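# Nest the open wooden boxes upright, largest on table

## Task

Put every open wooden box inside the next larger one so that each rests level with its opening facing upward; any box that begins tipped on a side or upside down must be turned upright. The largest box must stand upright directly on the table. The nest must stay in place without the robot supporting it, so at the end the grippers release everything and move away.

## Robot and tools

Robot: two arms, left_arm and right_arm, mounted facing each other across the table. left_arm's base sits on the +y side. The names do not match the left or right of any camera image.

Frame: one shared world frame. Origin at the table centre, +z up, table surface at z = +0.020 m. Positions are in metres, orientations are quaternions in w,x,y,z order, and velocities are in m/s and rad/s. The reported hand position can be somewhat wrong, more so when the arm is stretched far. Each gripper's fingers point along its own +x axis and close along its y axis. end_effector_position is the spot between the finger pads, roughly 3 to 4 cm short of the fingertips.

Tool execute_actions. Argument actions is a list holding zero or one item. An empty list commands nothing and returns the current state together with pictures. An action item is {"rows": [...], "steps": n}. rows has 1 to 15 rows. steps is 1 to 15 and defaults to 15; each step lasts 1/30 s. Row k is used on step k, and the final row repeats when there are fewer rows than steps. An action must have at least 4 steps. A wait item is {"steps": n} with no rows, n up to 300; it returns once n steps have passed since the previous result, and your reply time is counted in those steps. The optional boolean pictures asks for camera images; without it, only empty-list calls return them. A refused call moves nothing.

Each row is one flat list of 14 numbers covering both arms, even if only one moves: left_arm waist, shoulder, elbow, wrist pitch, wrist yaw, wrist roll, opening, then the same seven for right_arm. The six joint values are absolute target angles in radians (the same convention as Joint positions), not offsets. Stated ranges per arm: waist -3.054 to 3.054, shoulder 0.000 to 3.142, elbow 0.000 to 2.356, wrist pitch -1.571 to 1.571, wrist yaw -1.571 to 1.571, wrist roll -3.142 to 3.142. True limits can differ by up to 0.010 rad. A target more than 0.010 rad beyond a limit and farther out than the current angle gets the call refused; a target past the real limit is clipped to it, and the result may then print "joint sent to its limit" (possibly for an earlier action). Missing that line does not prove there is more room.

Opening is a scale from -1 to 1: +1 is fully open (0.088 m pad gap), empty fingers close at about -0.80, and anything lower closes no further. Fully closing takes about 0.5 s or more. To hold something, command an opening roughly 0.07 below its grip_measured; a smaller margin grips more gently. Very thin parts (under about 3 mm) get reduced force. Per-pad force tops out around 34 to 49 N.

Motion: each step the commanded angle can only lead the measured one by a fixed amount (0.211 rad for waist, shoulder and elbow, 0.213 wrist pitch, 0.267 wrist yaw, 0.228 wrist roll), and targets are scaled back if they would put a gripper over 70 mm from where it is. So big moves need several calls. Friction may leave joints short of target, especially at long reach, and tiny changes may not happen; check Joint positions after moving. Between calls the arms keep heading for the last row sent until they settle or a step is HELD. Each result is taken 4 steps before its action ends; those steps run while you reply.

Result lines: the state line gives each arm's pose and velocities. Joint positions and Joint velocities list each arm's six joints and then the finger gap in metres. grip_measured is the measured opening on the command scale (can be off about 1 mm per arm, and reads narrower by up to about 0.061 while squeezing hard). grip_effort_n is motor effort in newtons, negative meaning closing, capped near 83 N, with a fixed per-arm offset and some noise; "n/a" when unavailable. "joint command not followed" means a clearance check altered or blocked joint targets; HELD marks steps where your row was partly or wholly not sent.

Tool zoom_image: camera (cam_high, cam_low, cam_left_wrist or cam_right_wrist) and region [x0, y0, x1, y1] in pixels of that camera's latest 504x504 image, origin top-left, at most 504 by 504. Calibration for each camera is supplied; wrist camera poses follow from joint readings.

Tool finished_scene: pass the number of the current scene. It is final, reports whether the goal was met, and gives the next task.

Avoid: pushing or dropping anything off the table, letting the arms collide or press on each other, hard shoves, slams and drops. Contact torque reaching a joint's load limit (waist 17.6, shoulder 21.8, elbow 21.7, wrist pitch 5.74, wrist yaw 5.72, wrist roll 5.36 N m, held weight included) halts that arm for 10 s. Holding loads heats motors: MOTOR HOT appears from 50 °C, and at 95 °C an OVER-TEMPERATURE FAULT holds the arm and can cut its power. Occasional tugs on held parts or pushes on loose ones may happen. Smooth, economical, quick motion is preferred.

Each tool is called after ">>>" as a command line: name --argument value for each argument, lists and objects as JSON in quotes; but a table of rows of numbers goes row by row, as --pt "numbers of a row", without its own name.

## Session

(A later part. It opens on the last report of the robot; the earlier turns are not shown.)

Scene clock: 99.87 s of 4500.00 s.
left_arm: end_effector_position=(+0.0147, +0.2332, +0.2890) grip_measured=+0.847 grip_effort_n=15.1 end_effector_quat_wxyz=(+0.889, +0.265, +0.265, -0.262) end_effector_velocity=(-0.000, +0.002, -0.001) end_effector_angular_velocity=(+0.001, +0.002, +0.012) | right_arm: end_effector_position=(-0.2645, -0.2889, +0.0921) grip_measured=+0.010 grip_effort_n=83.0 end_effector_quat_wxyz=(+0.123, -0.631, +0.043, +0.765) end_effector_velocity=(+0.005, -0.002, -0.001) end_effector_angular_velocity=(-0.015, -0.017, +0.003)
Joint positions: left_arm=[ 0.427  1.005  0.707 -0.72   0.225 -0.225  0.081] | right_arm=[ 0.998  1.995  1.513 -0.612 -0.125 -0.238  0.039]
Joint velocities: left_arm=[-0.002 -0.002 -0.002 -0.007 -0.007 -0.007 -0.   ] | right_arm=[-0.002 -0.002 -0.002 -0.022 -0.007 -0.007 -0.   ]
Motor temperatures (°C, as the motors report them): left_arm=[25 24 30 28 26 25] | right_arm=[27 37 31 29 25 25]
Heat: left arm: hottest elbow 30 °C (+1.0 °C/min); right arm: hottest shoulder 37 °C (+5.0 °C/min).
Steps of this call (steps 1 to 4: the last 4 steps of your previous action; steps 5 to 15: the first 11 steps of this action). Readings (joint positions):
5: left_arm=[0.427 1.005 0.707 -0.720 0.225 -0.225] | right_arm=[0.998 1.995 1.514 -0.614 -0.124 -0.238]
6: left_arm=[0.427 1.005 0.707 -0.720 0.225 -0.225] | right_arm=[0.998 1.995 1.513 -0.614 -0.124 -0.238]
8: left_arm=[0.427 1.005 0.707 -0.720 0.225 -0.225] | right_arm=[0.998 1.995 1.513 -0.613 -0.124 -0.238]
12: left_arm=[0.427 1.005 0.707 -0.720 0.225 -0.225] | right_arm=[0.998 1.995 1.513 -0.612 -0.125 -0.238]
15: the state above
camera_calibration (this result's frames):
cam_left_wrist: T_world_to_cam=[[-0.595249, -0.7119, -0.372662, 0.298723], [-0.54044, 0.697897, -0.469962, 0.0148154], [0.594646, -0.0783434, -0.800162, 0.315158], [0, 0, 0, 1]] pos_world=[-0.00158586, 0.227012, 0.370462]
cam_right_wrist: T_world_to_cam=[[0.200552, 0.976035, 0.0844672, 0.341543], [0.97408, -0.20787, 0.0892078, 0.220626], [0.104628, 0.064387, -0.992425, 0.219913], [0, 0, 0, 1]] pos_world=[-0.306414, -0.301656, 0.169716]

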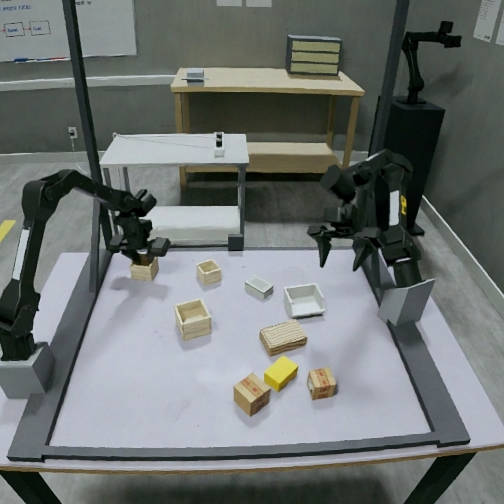

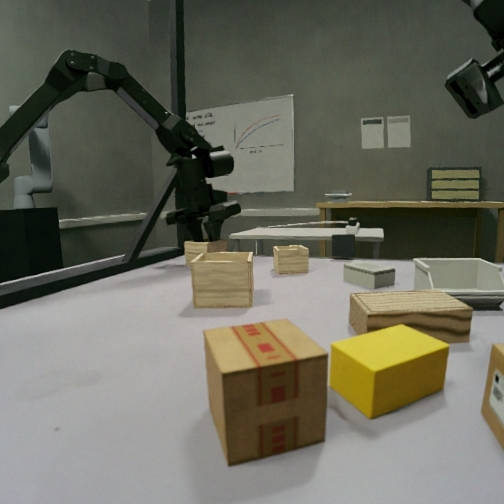

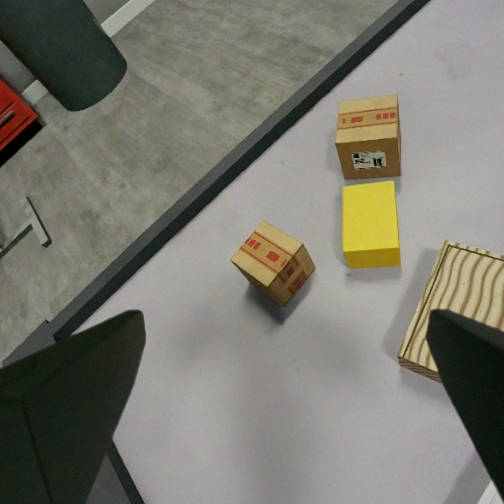

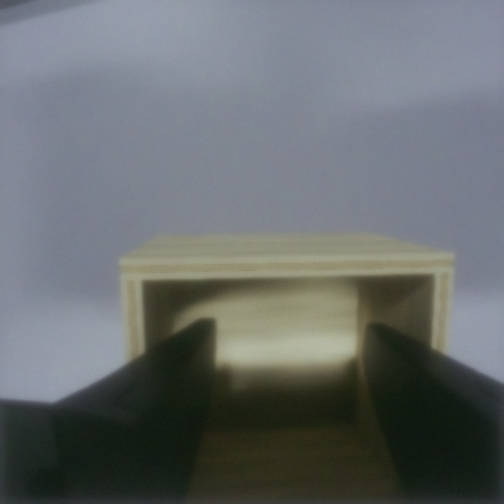

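>>> execute_actions --actions '[{"rows":[[0.427,1.0,0.7,-0.718,0.225,-0.225,0.85,1.0,1.8,1.4,-0.7,-0.128,-0.24,0.12]],"steps":15}]'

>>> execute_actions --actions '[{"rows":[[0.427,1.0,0.7,-0.718,0.225,-0.225,0.85,0.6,1.7,1.25,-0.65,-0.19,-0.24,0.12]],"steps":15}]'

>>> execute_actions --actions '[{"rows":[[0.427,1.0,0.7,-0.718,0.225,-0.225,0.85,0.25,1.7,1.25,-0.65,-0.25,-0.24,0.12]],"steps":15}]'

>>> execute_actions --actions '[{"rows":[[0.427,1.0,0.7,-0.718,0.225,-0.225,0.85,0.25,1.7,1.25,-0.65,-0.25,-0.24,0.12]],"steps":10}]' --pictures true

Scene clock: 100.43 s of 4500.00 s.
left_arm: end_effector_position=(+0.0147, +0.2332, +0.2890) grip_measured=+0.847 grip_effort_n=15.1 end_effector_quat_wxyz=(+0.889, +0.265, +0.265, -0.262) end_effector_velocity=(-0.000, +0.002, -0.001) end_effector_angular_velocity=(+0.012, -0.003, +0.003) | right_arm: end_effector_position=(-0.2450, -0.3090, +0.1417) grip_measured=+0.010 grip_effort_n=83.0 end_effector_quat_wxyz=(+0.124, -0.624, +0.040, +0.770) end_effector_velocity=(+0.029, -0.012, -0.020) end_effector_angular_velocity=(-0.059, -0.097, -0.012)
Joint positions: left_arm=[ 0.427  1.005  0.707 -0.72   0.225 -0.225  0.081] | right_arm=[ 0.998  1.808  1.423 -0.692 -0.125 -0.238  0.039]
Joint velocities: left_arm=[-0.002 -0.002 -0.002 -0.007 -0.007  0.007 -0.   ] | right_arm=[-0.002 -0.002 -0.066 -0.051 -0.007 -0.007 -0.   ]
Motor temperatures (°C, as the motors report them): left_arm=[25 24 30 28 26 25] | right_arm=[27 37 31 29 25 25]
Heat: left arm: hottest elbow 30 °C (+1.0 °C/min); right arm: hottest shoulder 37 °C (+5.0 °C/min).
Steps of this call (steps 1 to 4: the last 4 steps of your previous action; steps 5 to 6: the robot went on to your last target; steps 7 to 17: the first 11 steps of this action). Readings (joint positions):
7: left_arm=[0.427 1.005 0.707 -0.720 0.225 -0.225] | right_arm=[0.998 1.980 1.504 -0.610 -0.125 -0.238]
8: left_arm=[0.427 1.005 0.707 -0.720 0.225 -0.225] | right_arm=[0.998 1.955 1.479 -0.634 -0.125 -0.238]
10: left_arm=[0.427 1.005 0.707 -0.720 0.225 -0.225] | right_arm=[0.998 1.891 1.435 -0.681 -0.125 -0.238]
14: left_arm=[0.427 1.005 0.707 -0.720 0.225 -0.225] | right_arm=[0.998 1.821 1.426 -0.684 -0.125 -0.238]
17: the state above

Scene clock: 100.93 s of 4500.00 s.
left_arm: end_effector_position=(+0.0147, +0.2332, +0.2890) grip_measured=+0.847 grip_effort_n=15.1 end_effector_quat_wxyz=(+0.889, +0.265, +0.265, -0.262) end_effector_velocity=(+0.000, +0.005, -0.004) end_effector_angular_velocity=(+0.011, +0.014, +0.024) | right_arm: end_effector_position=(-0.1330, -0.2121, +0.1646) grip_measured=+0.010 grip_effort_n=83.0 end_effector_quat_wxyz=(+0.272, -0.599, +0.127, +0.742) end_effector_velocity=(+0.149, +0.116, +0.050) end_effector_angular_velocity=(+0.141, +0.028, -0.453)
Joint positions: left_arm=[ 0.427  1.005  0.707 -0.72   0.225 -0.225  0.081] | right_arm=[ 0.626  1.719  1.272 -0.656 -0.174 -0.239  0.039]
Joint velocities: left_arm=[-0.002  0.002 -0.002 -0.022 -0.007 -0.007  0.   ] | right_arm=[-0.491 -0.081 -0.09   0.022 -0.022 -0.007  0.   ]
Motor temperatures (°C, as the motors report them): left_arm=[25 24 30 28 26 25] | right_arm=[28 37 31 29 25 25]
Heat: left arm: hottest elbow 30 °C (+1.0 °C/min); right arm: hottest shoulder 37 °C (+5.0 °C/min).
Steps of this call (steps 1 to 4: the last 4 steps of your previous action; steps 5 to 15: the first 11 steps of this action). Readings (joint positions):
5: left_arm=[0.427 1.005 0.707 -0.720 0.225 -0.225] | right_arm=[0.991 1.801 1.400 -0.688 -0.136 -0.238]
6: left_arm=[0.427 1.005 0.707 -0.720 0.225 -0.225] | right_arm=[0.969 1.786 1.374 -0.675 -0.156 -0.239]
8: left_arm=[0.427 1.005 0.707 -0.720 0.225 -0.225] | right_arm=[0.893 1.755 1.328 -0.676 -0.164 -0.239]
12: left_arm=[0.427 1.005 0.707 -0.720 0.225 -0.225] | right_arm=[0.715 1.730 1.286 -0.659 -0.174 -0.239]
15: the state above

Scene clock: 101.43 s of 4500.00 s.
left_arm: end_effector_position=(+0.0147, +0.2332, +0.2890) grip_measured=+0.847 grip_effort_n=15.1 end_effector_quat_wxyz=(+0.889, +0.265, +0.265, -0.262) end_effector_velocity=(+0.000, +0.001, -0.000) end_effector_angular_velocity=(+0.012, -0.003, +0.003) | right_arm: end_effector_position=(-0.0221, -0.1397, +0.2025) grip_measured=+0.010 grip_effort_n=83.0 end_effector_quat_wxyz=(+0.410, -0.539, +0.201, +0.708) end_effector_velocity=(+0.063, +0.022, +0.022) end_effector_angular_velocity=(+0.027, +0.053, -0.160)
Joint positions: left_arm=[ 0.427  1.005  0.707 -0.72   0.225 -0.225  0.081] | right_arm=[ 0.26   1.711  1.264 -0.651 -0.236 -0.24   0.039]
Joint velocities: left_arm=[-0.002  0.002  0.002 -0.007 -0.007  0.007 -0.   ] | right_arm=[-0.198 -0.012 -0.012 -0.007 -0.066 -0.007 -0.   ]
Motor temperatures (°C, as the motors report them): left_arm=[25 24 30 28 26 25] | right_arm=[28 37 31 29 25 25]
Heat: left arm: hottest elbow 30 °C (+1.0 °C/min); right arm: hottest shoulder 37 °C (+5.0 °C/min).
Steps of this call (steps 1 to 4: the last 4 steps of your previous action; steps 5 to 15: the first 11 steps of this action). Readings (joint positions):
5: left_arm=[0.427 1.005 0.707 -0.720 0.225 -0.225] | right_arm=[0.598 1.712 1.265 -0.653 -0.198 -0.239]
6: left_arm=[0.427 1.005 0.707 -0.720 0.225 -0.225] | right_arm=[0.571 1.712 1.264 -0.653 -0.220 -0.240]
8: left_arm=[0.427 1.005 0.707 -0.720 0.225 -0.225] | right_arm=[0.488 1.712 1.264 -0.651 -0.225 -0.240]
12: left_arm=[0.427 1.005 0.707 -0.720 0.225 -0.225] | right_arm=[0.315 1.712 1.264 -0.651 -0.232 -0.240]
15: the state above

Scene clock: 101.77 s of 4500.00 s.
left_arm: end_effector_position=(+0.0147, +0.2332, +0.2890) grip_measured=+0.847 grip_effort_n=15.1 end_effector_quat_wxyz=(+0.889, +0.265, +0.265, -0.262) end_effector_velocity=(+0.002, +0.006, -0.003) end_effector_angular_velocity=(+0.024, -0.002, +0.024) | right_arm: end_effector_position=(-0.0212, -0.1397, +0.2031) grip_measured=+0.010 grip_effort_n=83.0 end_effector_quat_wxyz=(+0.409, -0.536, +0.204, +0.710) end_effector_velocity=(+0.006, +0.000, +0.001) end_effector_angular_velocity=(-0.001, -0.006, -0.023)
Joint positions: left_arm=[ 0.427  1.005  0.707 -0.72   0.225 -0.225  0.081] | right_arm=[ 0.254  1.71   1.262 -0.651 -0.245 -0.24   0.039]
Joint velocities: left_arm=[-0.002  0.002 -0.002 -0.022 -0.022  0.007 -0.   ] | right_arm=[-0.012 -0.002 -0.002 -0.007  0.007  0.007  0.   ]
Motor temperatures (°C, as the motors report them): left_arm=[25 24 30 28 26 25] | right_arm=[28 37 31 29 25 25]
Heat: left arm: hottest elbow 30 °C (+1.0 °C/min); right arm: hottest shoulder 37 °C (+5.0 °C/min).
Steps of this call (steps 1 to 4: the last 4 steps of your previous action; steps 5 to 10: the first 6 steps of this action). Readings (joint positions):
5: left_arm=[0.427 1.005 0.707 -0.720 0.225 -0.225] | right_arm=[0.255 1.710 1.263 -0.651 -0.244 -0.240]
6: left_arm=[0.427 1.005 0.707 -0.720 0.225 -0.225] | right_arm=[0.255 1.710 1.263 -0.651 -0.244 -0.240]
8: left_arm=[0.427 1.005 0.707 -0.720 0.225 -0.225] | right_arm=[0.255 1.710 1.263 -0.651 -0.245 -0.240]
10: the state above
camera_calibration (this result's frames):
cam_left_wrist: T_world_to_cam=[[-0.595249, -0.7119, -0.372662, 0.298723], [-0.54044, 0.697897, -0.469962, 0.0148154], [0.594646, -0.0783434, -0.800162, 0.315158], [0, 0, 0, 1]] pos_world=[-0.00158586, 0.227012, 0.370462]
cam_right_wrist: T_world_to_cam=[[0.77252, 0.616842, 0.150729, 0.086248], [0.629757, -0.774669, -0.0573925, -0.0519196], [0.0813629, 0.139259, -0.986908, 0.303889], [0, 0, 0, 1]] pos_world=[-0.0586569, -0.135741, 0.283931]

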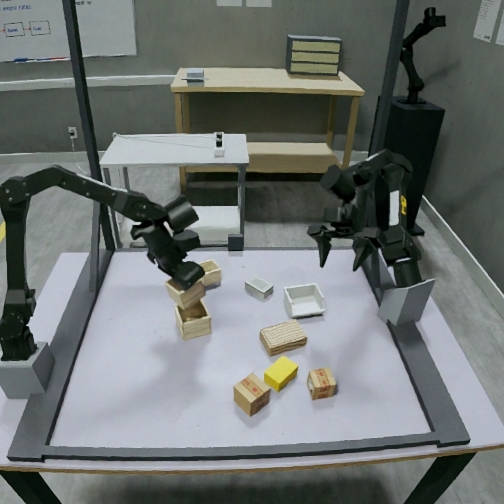

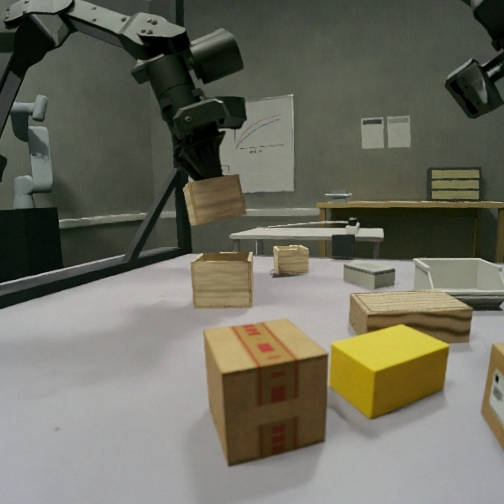

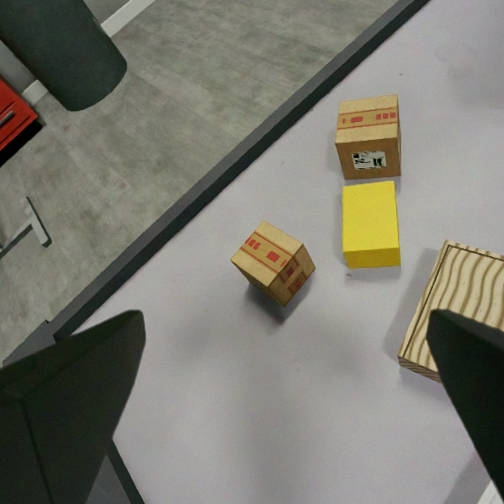

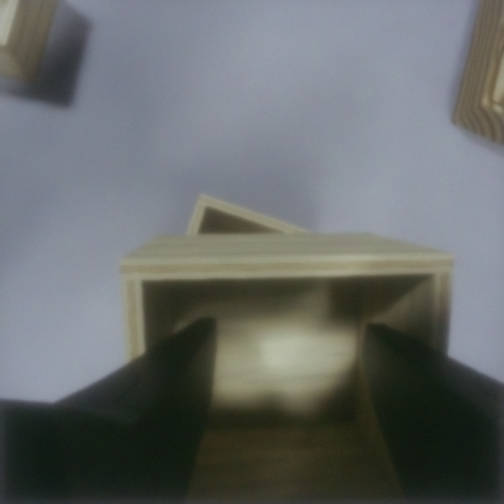

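>>> execute_actions --actions '[{"rows":[[0.427,1.0,0.7,-0.718,0.225,-0.225,0.85,0.25,1.7,1.25,-0.82,-0.27,0.1,0.12]],"steps":15}]'

>>> execute_actions --actions '[{"rows":[[0.427,1.0,0.7,-0.718,0.225,-0.225,0.85,0.25,1.8,1.35,-0.82,-0.27,0.1,0.12]],"steps":15}]' --pictures true

Scene clock: 102.43 s of 4500.00 s.
left_arm: end_effector_position=(+0.0147, +0.2332, +0.2890) grip_measured=+0.847 grip_effort_n=15.1 end_effector_quat_wxyz=(+0.889, +0.265, +0.265, -0.262) end_effector_velocity=(+0.001, -0.001, +0.002) end_effector_angular_velocity=(-0.006, -0.007, +0.003) | right_arm: end_effector_position=(-0.0100, -0.1719, +0.1933) grip_measured=+0.010 grip_effort_n=83.0 end_effector_quat_wxyz=(+0.471, -0.504, +0.366, +0.625) end_effector_velocity=(+0.008, -0.015, -0.002) end_effector_angular_velocity=(-0.073, +0.005, -0.176)
Joint positions: left_arm=[ 0.427  1.005  0.707 -0.72   0.225 -0.225  0.081] | right_arm=[ 0.252  1.705  1.258 -0.812 -0.264  0.079  0.039]
Joint velocities: left_arm=[-0.002  0.002  0.002  0.007 -0.007 -0.007  0.   ] | right_arm=[-0.002 -0.007 -0.002 -0.081  0.007  0.154 -0.   ]
Motor temperatures (°C, as the motors report them): left_arm=[25 24 30 28 26 25] | right_arm=[28 37 31 29 25 25]
Heat: left arm: hottest elbow 30 °C (+1.0 °C/min); right arm: hottest shoulder 37 °C (+5.0 °C/min).
Steps of this call (steps 1 to 4: the last 4 steps of your previous action; steps 5 to 9: the robot went on to your last target; steps 10 to 20: the first 11 steps of this action). Readings (joint positions):
10: left_arm=[0.427 1.005 0.707 -0.720 0.225 -0.225] | right_arm=[0.253 1.710 1.262 -0.664 -0.247 -0.206]
11: left_arm=[0.427 1.005 0.707 -0.720 0.225 -0.225] | right_arm=[0.252 1.709 1.263 -0.703 -0.253 -0.150]
13: left_arm=[0.427 1.005 0.707 -0.720 0.225 -0.225] | right_arm=[0.252 1.706 1.259 -0.766 -0.259 -0.050]
17: left_arm=[0.427 1.005 0.707 -0.720 0.225 -0.225] | right_arm=[0.252 1.705 1.258 -0.800 -0.263 0.053]
20: the state above

Scene clock: 102.93 s of 4500.00 s.
left_arm: end_effector_position=(+0.0147, +0.2332, +0.2890) grip_measured=+0.847 grip_effort_n=15.1 end_effector_quat_wxyz=(+0.889, +0.265, +0.265, -0.262) end_effector_velocity=(+0.002, +0.006, -0.001) end_effector_angular_velocity=(+0.008, -0.001, +0.033) | right_arm: end_effector_position=(-0.0141, -0.1540, +0.1870) grip_measured=+0.010 grip_effort_n=83.0 end_effector_quat_wxyz=(+0.474, -0.501, +0.375, +0.619) end_effector_velocity=(-0.003, +0.011, +0.005) end_effector_angular_velocity=(+0.028, -0.000, +0.011)
Joint positions: left_arm=[ 0.427  1.005  0.707 -0.72   0.225 -0.225  0.081] | right_arm=[ 0.252  1.785  1.334 -0.818 -0.266  0.098  0.039]
Joint velocities: left_arm=[ 0.002 -0.002 -0.002 -0.022 -0.022 -0.007 -0.   ] | right_arm=[-0.002  0.017  0.037  0.007  0.007 -0.007 -0.   ]
Motor temperatures (°C, as the motors report them): left_arm=[25 24 30 28 26 25] | right_arm=[28 37 31 29 25 25]
Heat: left arm: hottest elbow 30 °C (+1.0 °C/min); right arm: hottest shoulder 37 °C (+5.0 °C/min).
Steps of this call (steps 1 to 4: the last 4 steps of your previous action; steps 5 to 15: the first 11 steps of this action). Readings (joint positions):
5: left_arm=[0.427 1.005 0.707 -0.720 0.225 -0.225] | right_arm=[0.252 1.712 1.263 -0.821 -0.265 0.093]
6: left_arm=[0.427 1.005 0.707 -0.720 0.225 -0.225] | right_arm=[0.252 1.726 1.278 -0.826 -0.265 0.095]
8: left_arm=[0.427 1.005 0.707 -0.720 0.225 -0.225] | right_arm=[0.252 1.756 1.308 -0.816 -0.266 0.096]
12: left_arm=[0.427 1.005 0.707 -0.720 0.225 -0.225] | right_arm=[0.252 1.781 1.328 -0.817 -0.266 0.097]
15: the state above
camera_calibration (this result's frames):
cam_left_wrist: T_world_to_cam=[[-0.595249, -0.7119, -0.372662, 0.298723], [-0.54044, 0.697897, -0.469962, 0.0148154], [0.594646, -0.0783434, -0.800162, 0.315158], [0, 0, 0, 1]] pos_world=[-0.00158586, 0.227012, 0.370462]
cam_right_wrist: T_world_to_cam=[[0.950496, 0.310676, 0.00621071, 0.07438], [0.309453, -0.948192, 0.0719099, -0.123872], [0.0282296, -0.0664281, -0.997392, 0.258975], [0, 0, 0, 1]] pos_world=[-0.0396761, -0.123359, 0.266745]

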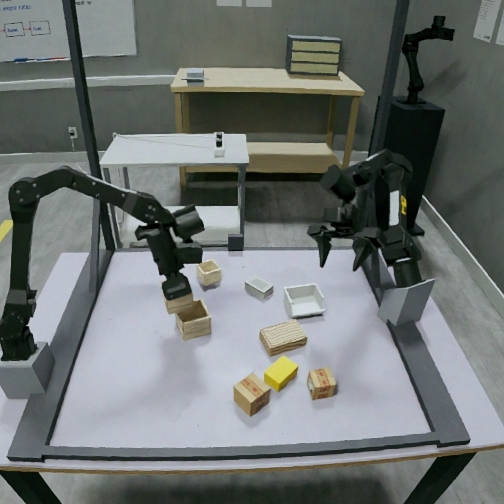

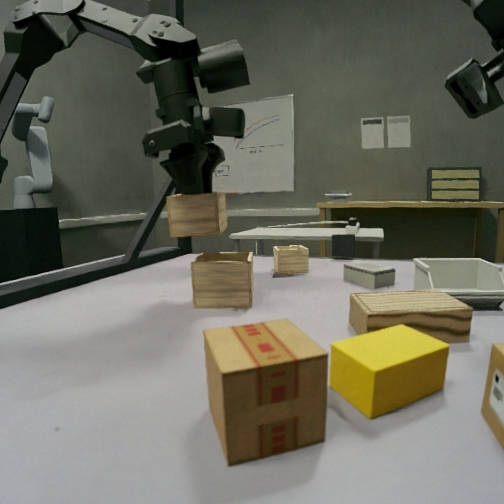

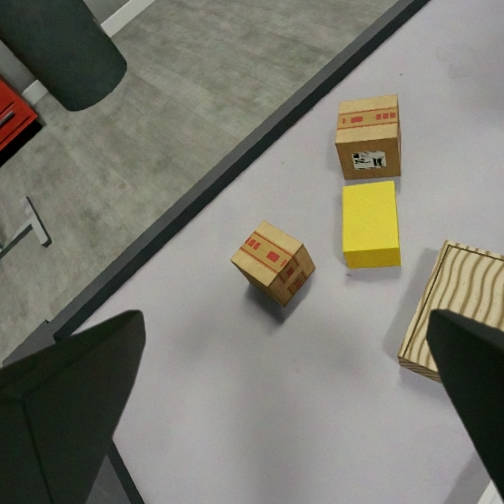

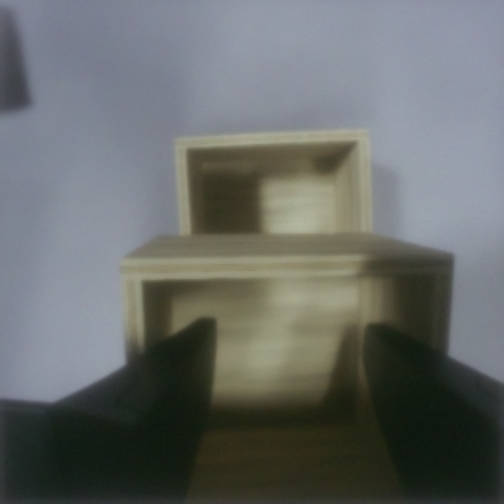

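>>> execute_actions --actions '[{"rows":[[0.427,1.0,0.7,-0.718,0.225,-0.225,0.85,0.25,2.0,1.55,-0.82,-0.27,0.1,0.12]],"steps":15}]'

>>> execute_actions --actions '[{"rows":[[0.427,1.0,0.7,-0.718,0.225,-0.225,0.85,0.25,2.0,1.55,-0.82,-0.27,0.1,0.12]],"steps":8}]' --pictures true

Scene clock: 103.53 s of 4500.00 s.
left_arm: end_effector_position=(+0.0147, +0.2332, +0.2890) grip_measured=+0.847 grip_effort_n=15.1 end_effector_quat_wxyz=(+0.889, +0.265, +0.265, -0.262) end_effector_velocity=(+0.002, +0.004, -0.003) end_effector_angular_velocity=(+0.013, +0.002, +0.012) | right_arm: end_effector_position=(-0.0223, -0.1078, +0.1666) grip_measured=+0.010 grip_effort_n=83.0 end_effector_quat_wxyz=(+0.473, -0.503, +0.378, +0.617) end_effector_velocity=(-0.010, +0.020, +0.010) end_effector_angular_velocity=(+0.040, +0.022, +0.005)
Joint positions: left_arm=[ 0.427  1.005  0.707 -0.72   0.225 -0.225  0.081] | right_arm=[ 0.251  1.983  1.527 -0.819 -0.267  0.098  0.039]
Joint velocities: left_arm=[ 0.002  0.002 -0.007 -0.007 -0.007  0.007 -0.   ] | right_arm=[-0.002  0.037  0.09  -0.007 -0.007  0.007  0.   ]
Motor temperatures (°C, as the motors report them): left_arm=[25 24 30 28 26 25] | right_arm=[28 37 31 29 25 25]
Heat: left arm: hottest elbow 30 °C (+1.0 °C/min); right arm: hottest shoulder 37 °C (+5.0 °C/min).
Steps of this call (steps 1 to 4: the last 4 steps of your previous action; steps 5 to 7: the robot went on to your last target; steps 8 to 18: the first 11 steps of this action). Readings (joint positions):
8: left_arm=[0.427 1.005 0.707 -0.720 0.225 -0.225] | right_arm=[0.252 1.807 1.355 -0.833 -0.266 0.098]
9: left_arm=[0.427 1.005 0.707 -0.720 0.225 -0.225] | right_arm=[0.252 1.841 1.399 -0.840 -0.267 0.098]
11: left_arm=[0.427 1.005 0.707 -0.720 0.225 -0.225] | right_arm=[0.252 1.917 1.478 -0.805 -0.267 0.098]
15: left_arm=[0.427 1.005 0.707 -0.720 0.225 -0.225] | right_arm=[0.251 1.972 1.516 -0.819 -0.267 0.098]
18: the state above

Scene clock: 103.80 s of 4500.00 s.
left_arm: end_effector_position=(+0.0147, +0.2332, +0.2890) grip_measured=+0.847 grip_effort_n=15.1 end_effector_quat_wxyz=(+0.889, +0.265, +0.265, -0.262) end_effector_velocity=(+0.001, +0.001, +0.001) end_effector_angular_velocity=(-0.009, -0.008, +0.006) | right_arm: end_effector_position=(-0.0240, -0.1051, +0.1690) grip_measured=+0.010 grip_effort_n=83.0 end_effector_quat_wxyz=(+0.474, -0.500, +0.375, +0.620) end_effector_velocity=(+0.004, -0.001, -0.004) end_effector_angular_velocity=(-0.012, -0.013, -0.002)
Joint positions: left_arm=[ 0.427  1.005  0.707 -0.72   0.225 -0.225  0.081] | right_arm=[ 0.251  1.985  1.538 -0.819 -0.267  0.098  0.039]
Joint velocities: left_arm=[ 0.002 -0.007 -0.007  0.007 -0.007 -0.007 -0.   ] | right_arm=[-0.002  0.007 -0.002 -0.007  0.007 -0.007 -0.   ]
Motor temperatures (°C, as the motors report them): left_arm=[25 24 30 28 26 25] | right_arm=[28 37 31 29 25 25]
Heat: left arm: hottest elbow 30 °C (+1.0 °C/min); right arm: hottest shoulder 37 °C (+5.0 °C/min).
Steps of this call (steps 1 to 4: the last 4 steps of your previous action; steps 5 to 8: the first 4 steps of this action). Readings (joint positions):
5: left_arm=[0.427 1.005 0.707 -0.720 0.225 -0.225] | right_arm=[0.251 1.984 1.538 -0.819 -0.267 0.098]
6: left_arm=[0.427 1.005 0.707 -0.720 0.225 -0.225] | right_arm=[0.251 1.984 1.538 -0.819 -0.267 0.098]
8: the state above
camera_calibration (this result's frames):
cam_left_wrist: T_world_to_cam=[[-0.595249, -0.7119, -0.372662, 0.298723], [-0.54044, 0.697897, -0.469962, 0.0148154], [0.594646, -0.0783434, -0.800162, 0.315158], [0, 0, 0, 1]] pos_world=[-0.00158586, 0.227012, 0.370462]
cam_right_wrist: T_world_to_cam=[[0.950476, 0.310761, 0.00472089, 0.0689325], [0.309718, -0.948332, 0.0688577, -0.0725605], [0.0258753, -0.0639855, -0.997615, 0.244824], [0, 0, 0, 1]] pos_world=[-0.0493803, -0.0745678, 0.248911]

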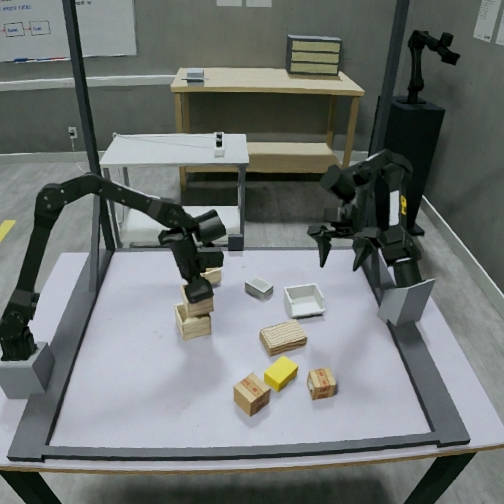

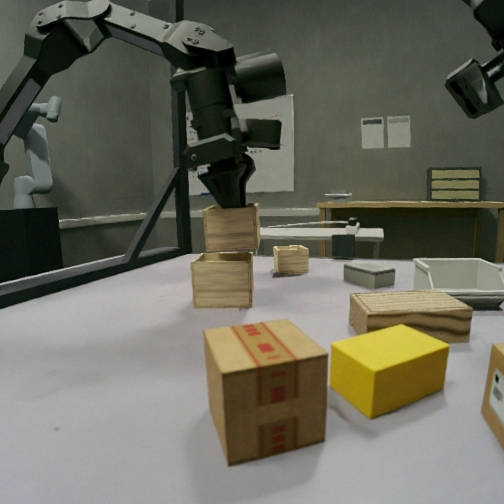

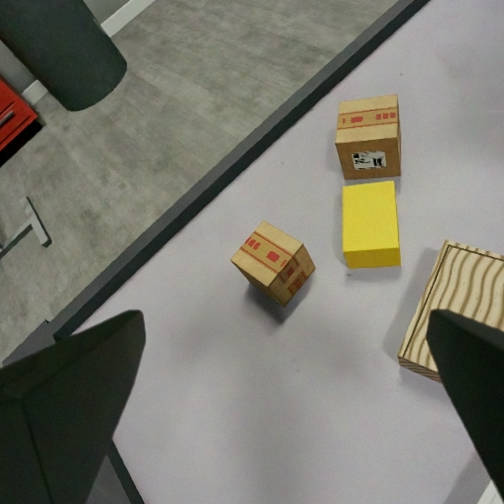

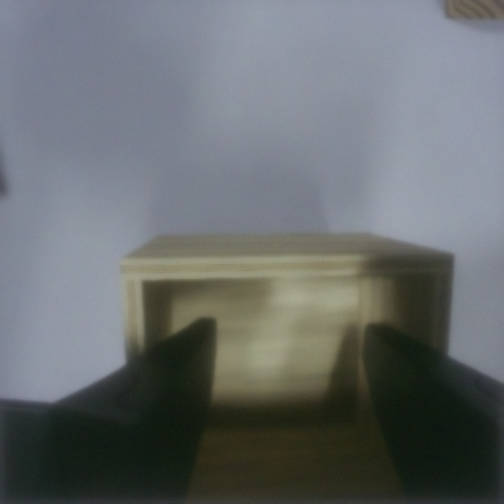

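>>> execute_actions --actions '[{"rows":[[0.427,1.0,0.7,-0.718,0.225,-0.225,0.85,0.25,1.96,1.49,-0.81,-0.27,0.1,0.12]],"steps":15}]' --pictures true

>>> zoom_image --camera "cam_low" --region '[150,180,310,320]'

>>> zoom_image --camera "cam_high" --region '[140,250,260,350]'

Scene clock: 104.30 s of 4500.00 s.
left_arm: end_effector_position=(+0.0147, +0.2332, +0.2890) grip_measured=+0.847 grip_effort_n=15.6 end_effector_quat_wxyz=(+0.889, +0.265, +0.265, -0.262) end_effector_velocity=(+0.001, +0.003, -0.000) end_effector_angular_velocity=(+0.015, -0.014, +0.012) | right_arm: end_effector_position=(-0.0201, -0.1121, +0.1639) grip_measured=+0.010 grip_effort_n=83.0 end_effector_quat_wxyz=(+0.472, -0.505, +0.380, +0.614) end_effector_velocity=(-0.001, -0.004, +0.007) end_effector_angular_velocity=(+0.005, +0.007, +0.008)
Joint positions: left_arm=[ 0.427  1.005  0.707 -0.72   0.225 -0.225  0.081] | right_arm=[ 0.251  1.975  1.504 -0.813 -0.267  0.098  0.039]
Joint velocities: left_arm=[-0.002 -0.002 -0.002 -0.007 -0.022  0.007 -0.   ] | right_arm=[-0.002 -0.027 -0.012 -0.007 -0.007 -0.007 -0.   ]
Motor temperatures (°C, as the motors report them): left_arm=[25 24 30 28 26 25] | right_arm=[28 37 31 29 25 25]
Heat: left arm: hottest elbow 30 °C (+1.0 °C/min); right arm: hottest shoulder 37 °C (+5.1 °C/min).
Steps of this call (steps 1 to 4: the last 4 steps of your previous action; steps 5 to 15: the first 11 steps of this action). Readings (joint positions):
5: left_arm=[0.427 1.005 0.707 -0.720 0.225 -0.225] | right_arm=[0.251 1.986 1.537 -0.818 -0.267 0.098]
6: left_arm=[0.427 1.005 0.707 -0.720 0.225 -0.225] | right_arm=[0.251 1.985 1.532 -0.816 -0.267 0.098]
8: left_arm=[0.427 1.005 0.707 -0.720 0.225 -0.225] | right_arm=[0.251 1.981 1.521 -0.816 -0.267 0.098]
12: left_arm=[0.427 1.005 0.707 -0.720 0.225 -0.225] | right_arm=[0.251 1.977 1.507 -0.814 -0.267 0.098]
15: the state above
camera_calibration (this result's frames):
cam_left_wrist: T_world_to_cam=[[-0.595249, -0.7119, -0.372662, 0.298723], [-0.54044, 0.697897, -0.469962, 0.0148154], [0.594646, -0.0783434, -0.800162, 0.315158], [0, 0, 0, 1]] pos_world=[-0.00158586, 0.227012, 0.370462]
cam_right_wrist: T_world_to_cam=[[0.952039, 0.30594, 0.00463936, 0.0669803], [0.304431, -0.948646, 0.0859803, -0.083042], [0.0307059, -0.0804442, -0.996286, 0.237187], [0, 0, 0, 1]] pos_world=[-0.0457703, -0.0801891, 0.243135]

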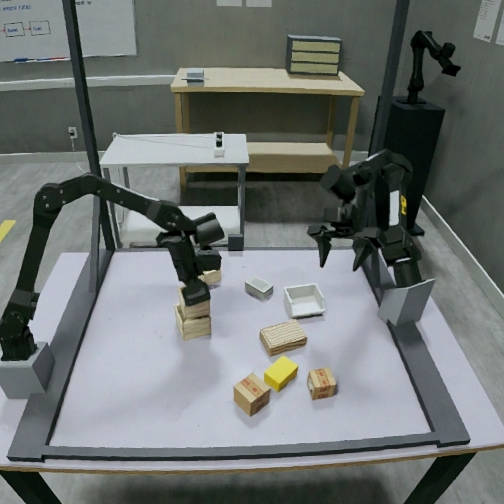

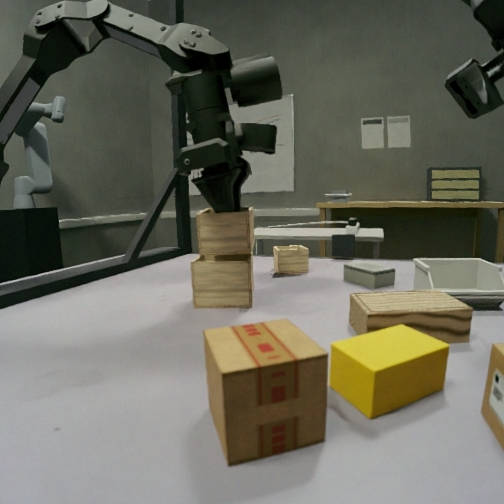

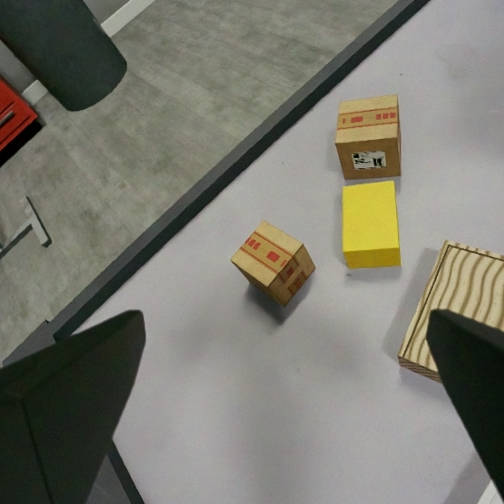

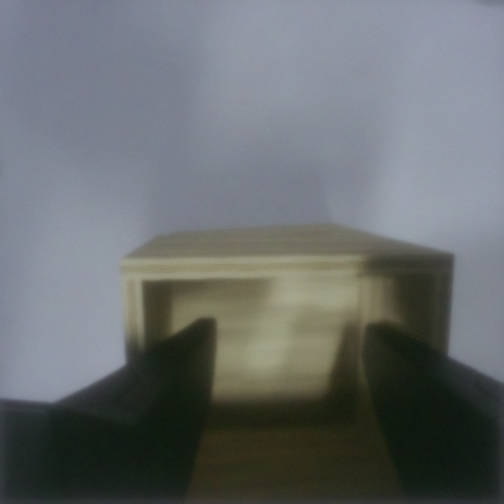

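Region (150, 180, 310, 320) of cam_low's 504x504 image, scaled by 3.150, with more detail than that image has; it fills the top 441 rows of this view, and the rest is white.

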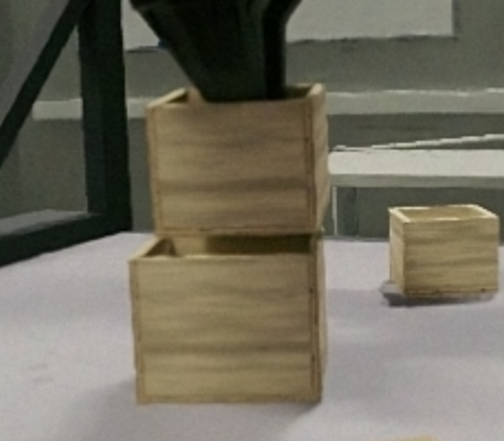

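Region (140, 250, 260, 350) of cam_high's 504x504 image, scaled by 4.200, with more detail than that image has.

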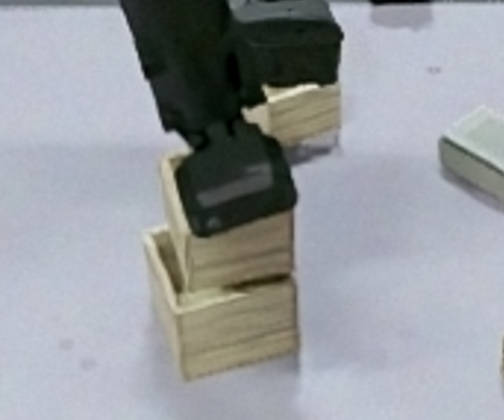

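>>> execute_actions --actions '[{"rows":[[0.427,1.0,0.7,-0.718,0.225,-0.225,0.85,0.25,1.93,1.43,-0.8,-0.27,0.1,0.12]],"steps":15}]' --pictures true

>>> zoom_image --camera "cam_low" --region '[150,180,310,320]'

Scene clock: 104.80 s of 4500.00 s.
left_arm: end_effector_position=(+0.0147, +0.2332, +0.2890) grip_measured=+0.847 grip_effort_n=15.1 end_effector_quat_wxyz=(+0.889, +0.265, +0.265, -0.262) end_effector_velocity=(+0.001, +0.002, -0.002) end_effector_angular_velocity=(+0.004, +0.005, +0.015) | right_arm: end_effector_position=(-0.0149, -0.1247, +0.1600) grip_measured=+0.010 grip_effort_n=83.0 end_effector_quat_wxyz=(+0.471, -0.509, +0.386, +0.608) end_effector_velocity=(+0.002, -0.006, +0.000) end_effector_angular_velocity=(-0.013, +0.002, +0.003)
Joint positions: left_arm=[ 0.427  1.005  0.707 -0.72   0.225 -0.225  0.081] | right_arm=[ 0.251  1.944  1.444 -0.803 -0.267  0.098  0.039]
Joint velocities: left_arm=[-0.002  0.002 -0.002 -0.007 -0.007 -0.007 -0.   ] | right_arm=[-0.002 -0.012 -0.017 -0.007 -0.007 -0.007 -0.   ]
Motor temperatures (°C, as the motors report them): left_arm=[25 24 30 29 26 25] | right_arm=[28 37 31 29 25 25]
Heat: left arm: hottest elbow 30 °C (+1.0 °C/min); right arm: hottest shoulder 37 °C (+5.0 °C/min).
Steps of this call (steps 1 to 4: the last 4 steps of your previous action; steps 5 to 15: the first 11 steps of this action). Readings (joint positions):
5: left_arm=[0.427 1.005 0.707 -0.720 0.225 -0.225] | right_arm=[0.251 1.969 1.497 -0.807 -0.267 0.098]
6: left_arm=[0.427 1.005 0.707 -0.720 0.225 -0.225] | right_arm=[0.251 1.962 1.485 -0.802 -0.267 0.098]
8: left_arm=[0.427 1.005 0.707 -0.720 0.225 -0.225] | right_arm=[0.251 1.950 1.464 -0.804 -0.267 0.098]
12: left_arm=[0.427 1.005 0.707 -0.720 0.225 -0.225] | right_arm=[0.251 1.945 1.447 -0.804 -0.267 0.098]
15: the state above
camera_calibration (this result's frames):
cam_left_wrist: T_world_to_cam=[[-0.595249, -0.7119, -0.372662, 0.298723], [-0.54044, 0.697897, -0.469962, 0.0148154], [0.594646, -0.0783434, -0.800162, 0.315158], [0, 0, 0, 1]] pos_world=[-0.00158586, 0.227012, 0.370462]
cam_right_wrist: T_world_to_cam=[[0.953675, 0.300803, 0.00464818, 0.0652382], [0.298708, -0.948643, 0.104168, -0.0992347], [0.0357435, -0.0979539, -0.994549, 0.229729], [0, 0, 0, 1]] pos_world=[-0.0407852, -0.0912593, 0.238511]

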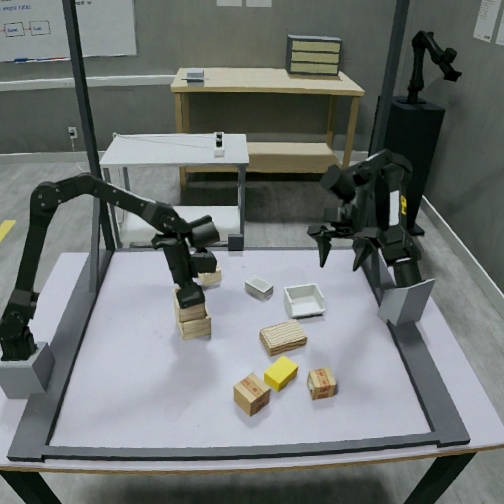

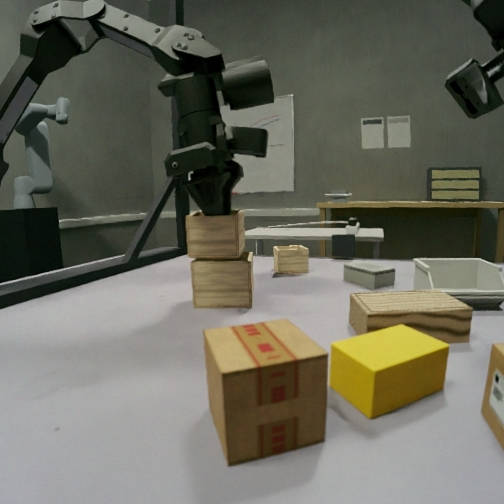

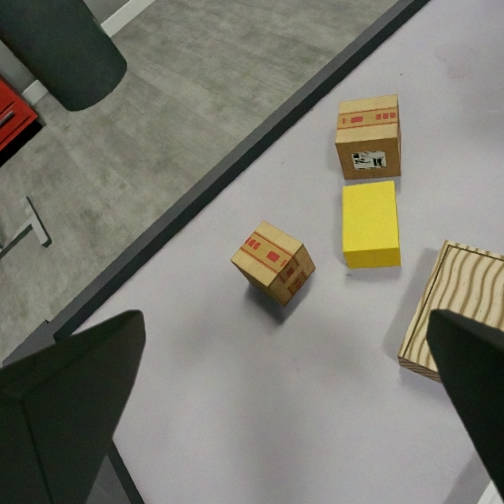

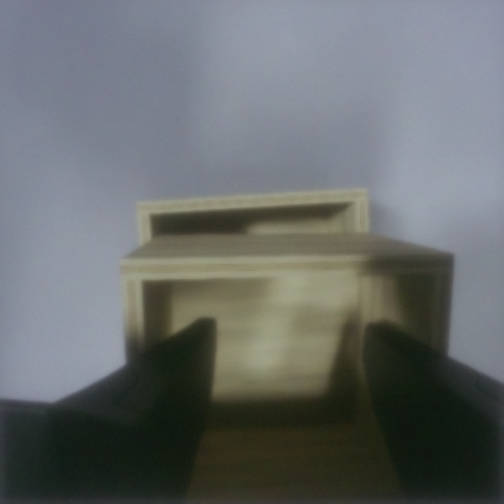

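Region (150, 180, 310, 320) of cam_low's 504x504 image, scaled by 3.150, with more detail than that image has; it fills the top 441 rows of this view, and the rest is white.

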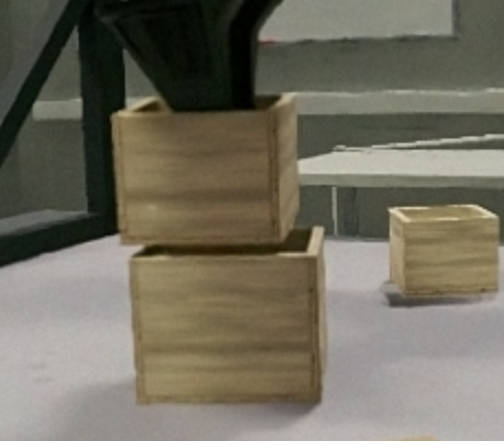

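>>> execute_actions --actions '[{"rows":[[0.427,1.0,0.7,-0.718,0.225,-0.225,0.85,0.272,1.96,1.47,-0.8,-0.27,0.05,0.12]],"steps":15}]' --pictures true

>>> zoom_image --camera "cam_low" --region '[150,180,310,320]'

Scene clock: 105.30 s of 4500.00 s.
left_arm: end_effector_position=(+0.0147, +0.2332, +0.2890) grip_measured=+0.847 grip_effort_n=15.6 end_effector_quat_wxyz=(+0.889, +0.265, +0.265, -0.262) end_effector_velocity=(-0.000, +0.003, -0.002) end_effector_angular_velocity=(+0.008, +0.011, +0.021) | right_arm: end_effector_position=(-0.0237, -0.1240, +0.1611) grip_measured=+0.010 grip_effort_n=83.0 end_effector_quat_wxyz=(+0.454, -0.521, +0.365, +0.624) end_effector_velocity=(+0.003, -0.002, -0.001) end_effector_angular_velocity=(-0.019, -0.007, +0.024)
Joint positions: left_arm=[ 0.427  1.005  0.707 -0.72   0.225 -0.225  0.081] | right_arm=[ 0.269  1.945  1.457 -0.802 -0.267  0.054  0.039]
Joint velocities: left_arm=[-0.002  0.002  0.002 -0.022 -0.007 -0.007 -0.   ] | right_arm=[-0.007  0.007  0.007 -0.022 -0.007 -0.037  0.   ]
Motor temperatures (°C, as the motors report them): left_arm=[25 24 30 29 26 25] | right_arm=[28 37 31 29 25 25]
Heat: left arm: hottest elbow 30 °C (+1.0 °C/min); right arm: hottest shoulder 37 °C (+4.0 °C/min).
Steps of this call (steps 1 to 4: the last 4 steps of your previous action; steps 5 to 15: the first 11 steps of this action). Readings (joint positions):
5: left_arm=[0.427 1.005 0.707 -0.720 0.225 -0.225] | right_arm=[0.252 1.941 1.443 -0.802 -0.267 0.093]
6: left_arm=[0.427 1.005 0.707 -0.720 0.225 -0.225] | right_arm=[0.253 1.941 1.444 -0.802 -0.267 0.083]
8: left_arm=[0.427 1.005 0.707 -0.720 0.225 -0.225] | right_arm=[0.260 1.942 1.447 -0.802 -0.267 0.069]
12: left_arm=[0.427 1.005 0.707 -0.720 0.225 -0.225] | right_arm=[0.269 1.944 1.455 -0.802 -0.267 0.057]
15: the state above
camera_calibration (this result's frames):
cam_left_wrist: T_world_to_cam=[[-0.595249, -0.7119, -0.372662, 0.298723], [-0.54044, 0.697897, -0.469962, 0.0148154], [0.594646, -0.0783434, -0.800162, 0.315158], [0, 0, 0, 1]] pos_world=[-0.00158586, 0.227012, 0.370462]
cam_right_wrist: T_world_to_cam=[[0.9324, 0.361243, 0.0115649, 0.0793098], [0.358513, -0.928463, 0.0970798, -0.0909789], [0.0458069, -0.0863711, -0.995209, 0.233], [0, 0, 0, 1]] pos_world=[-0.0520043, -0.0929962, 0.239798]

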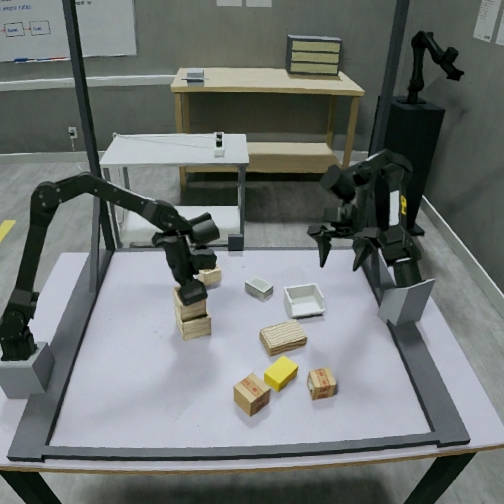

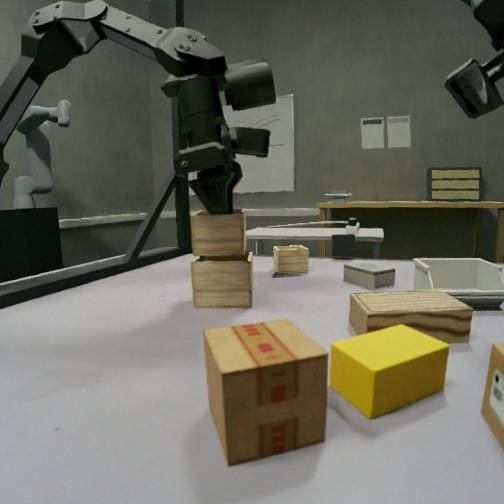

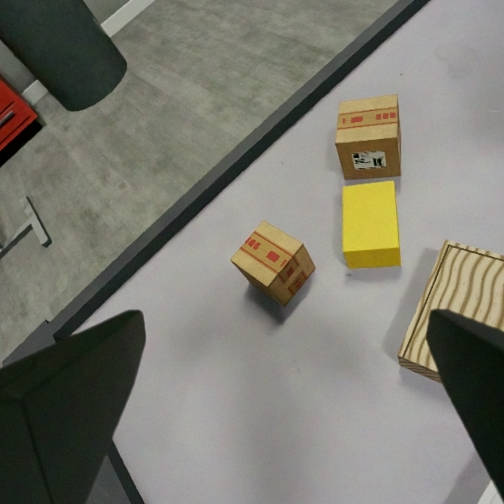

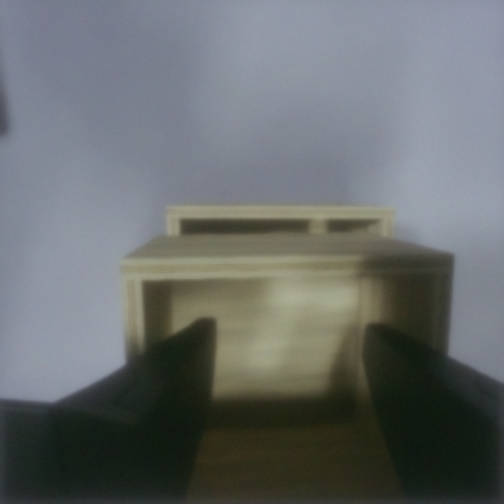

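Region (150, 180, 310, 320) of cam_low's 504x504 image, scaled by 3.150, with more detail than that image has; it fills the top 441 rows of this view, and the rest is white.

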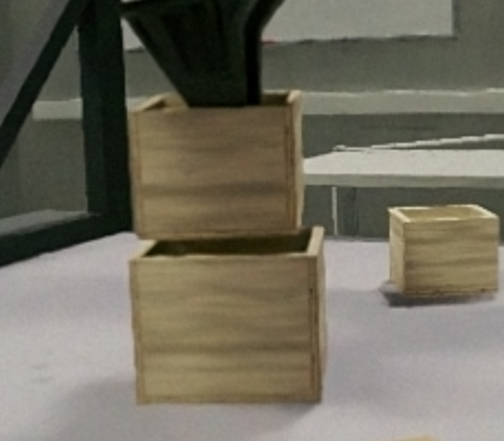

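>>> execute_actions --actions '[{"rows":[[0.427,1.0,0.7,-0.718,0.225,-0.225,0.85,0.268,2.0,1.42,-0.71,-0.27,0.05,0.12]],"steps":15}]' --pictures true

>>> zoom_image --camera "cam_low" --region '[150,180,310,320]'

Scene clock: 105.83 s of 4500.00 s.
left_arm: end_effector_position=(+0.0147, +0.2332, +0.2890) grip_measured=+0.847 grip_effort_n=15.1 end_effector_quat_wxyz=(+0.889, +0.265, +0.265, -0.262) end_effector_velocity=(+0.001, -0.000, -0.000) end_effector_angular_velocity=(+0.007, -0.009, -0.003) | right_arm: end_effector_position=(-0.0232, -0.1109, +0.1514) grip_measured=+0.010 grip_effort_n=83.0 end_effector_quat_wxyz=(+0.459, -0.509, +0.352, +0.638) end_effector_velocity=(-0.003, +0.007, +0.001) end_effector_angular_velocity=(+0.031, +0.034, +0.003)
Joint positions: left_arm=[ 0.427  1.005  0.707 -0.72   0.225 -0.225  0.081] | right_arm=[ 0.266  1.972  1.444 -0.716 -0.267  0.052  0.039]
Joint velocities: left_arm=[-0.002  0.002 -0.002  0.007 -0.007  0.007 -0.   ] | right_arm=[-0.007 -0.002 -0.012  0.051 -0.022  0.007 -0.   ]
Motor temperatures (°C, as the motors report them): left_arm=[25 24 30 29 26 25] | right_arm=[28 37 31 29 25 25]
Heat: left arm: hottest elbow 30 °C (+1.0 °C/min); right arm: hottest shoulder 37 °C (+4.0 °C/min).
Steps of this call (steps 1 to 4: the last 4 steps of your previous action; step 5: the robot went on to your last target; steps 6 to 16: the first 11 steps of this action). Readings (joint positions):
6: left_arm=[0.427 1.005 0.707 -0.720 0.225 -0.225] | right_arm=[0.269 1.950 1.457 -0.795 -0.267 0.053]
7: left_arm=[0.427 1.005 0.707 -0.720 0.225 -0.225] | right_arm=[0.269 1.955 1.454 -0.769 -0.267 0.052]
9: left_arm=[0.427 1.005 0.707 -0.720 0.225 -0.225] | right_arm=[0.269 1.969 1.451 -0.739 -0.267 0.052]
13: left_arm=[0.427 1.005 0.707 -0.720 0.225 -0.225] | right_arm=[0.266 1.972 1.446 -0.720 -0.267 0.052]
16: the state above
camera_calibration (this result's frames):
cam_left_wrist: T_world_to_cam=[[-0.595249, -0.7119, -0.372662, 0.298723], [-0.54044, 0.697897, -0.469962, 0.0148154], [0.594646, -0.0783434, -0.800162, 0.315158], [0, 0, 0, 1]] pos_world=[-0.00158586, 0.227012, 0.370462]
cam_right_wrist: T_world_to_cam=[[0.928375, 0.371359, 0.0145573, 0.0748486], [0.370156, -0.92745, 0.0531136, -0.0709692], [0.0332254, -0.0439209, -0.998482, 0.229309], [0, 0, 0, 1]] pos_world=[-0.0508368, -0.0835446, 0.231641]

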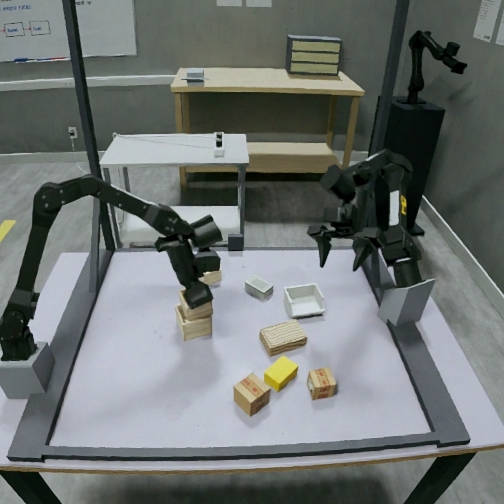

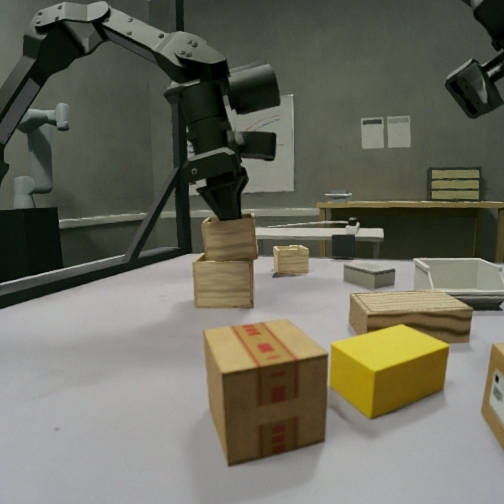

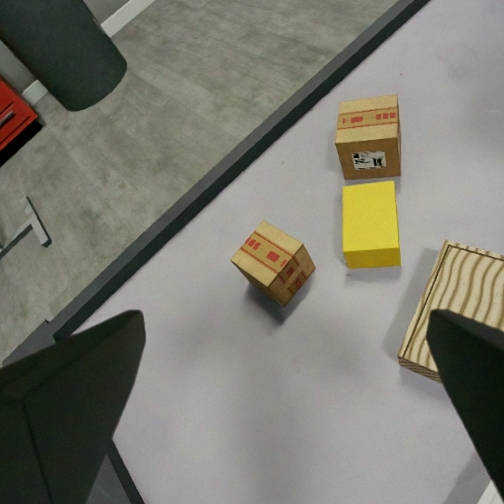

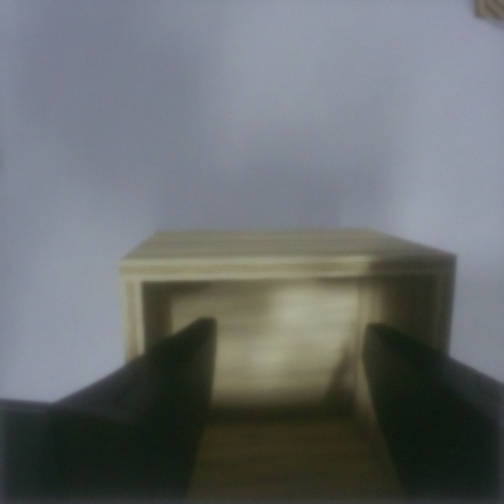

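Region (150, 180, 310, 320) of cam_low's 504x504 image, scaled by 3.150, with more detail than that image has; it fills the top 441 rows of this view, and the rest is white.

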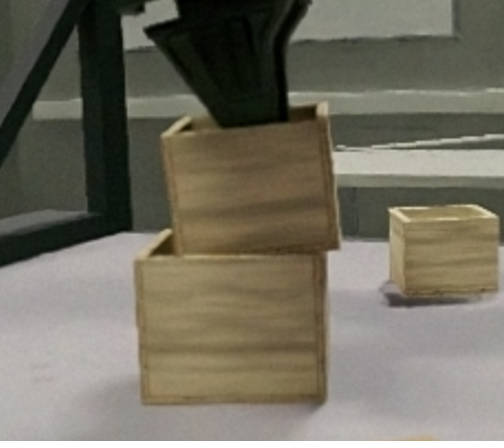

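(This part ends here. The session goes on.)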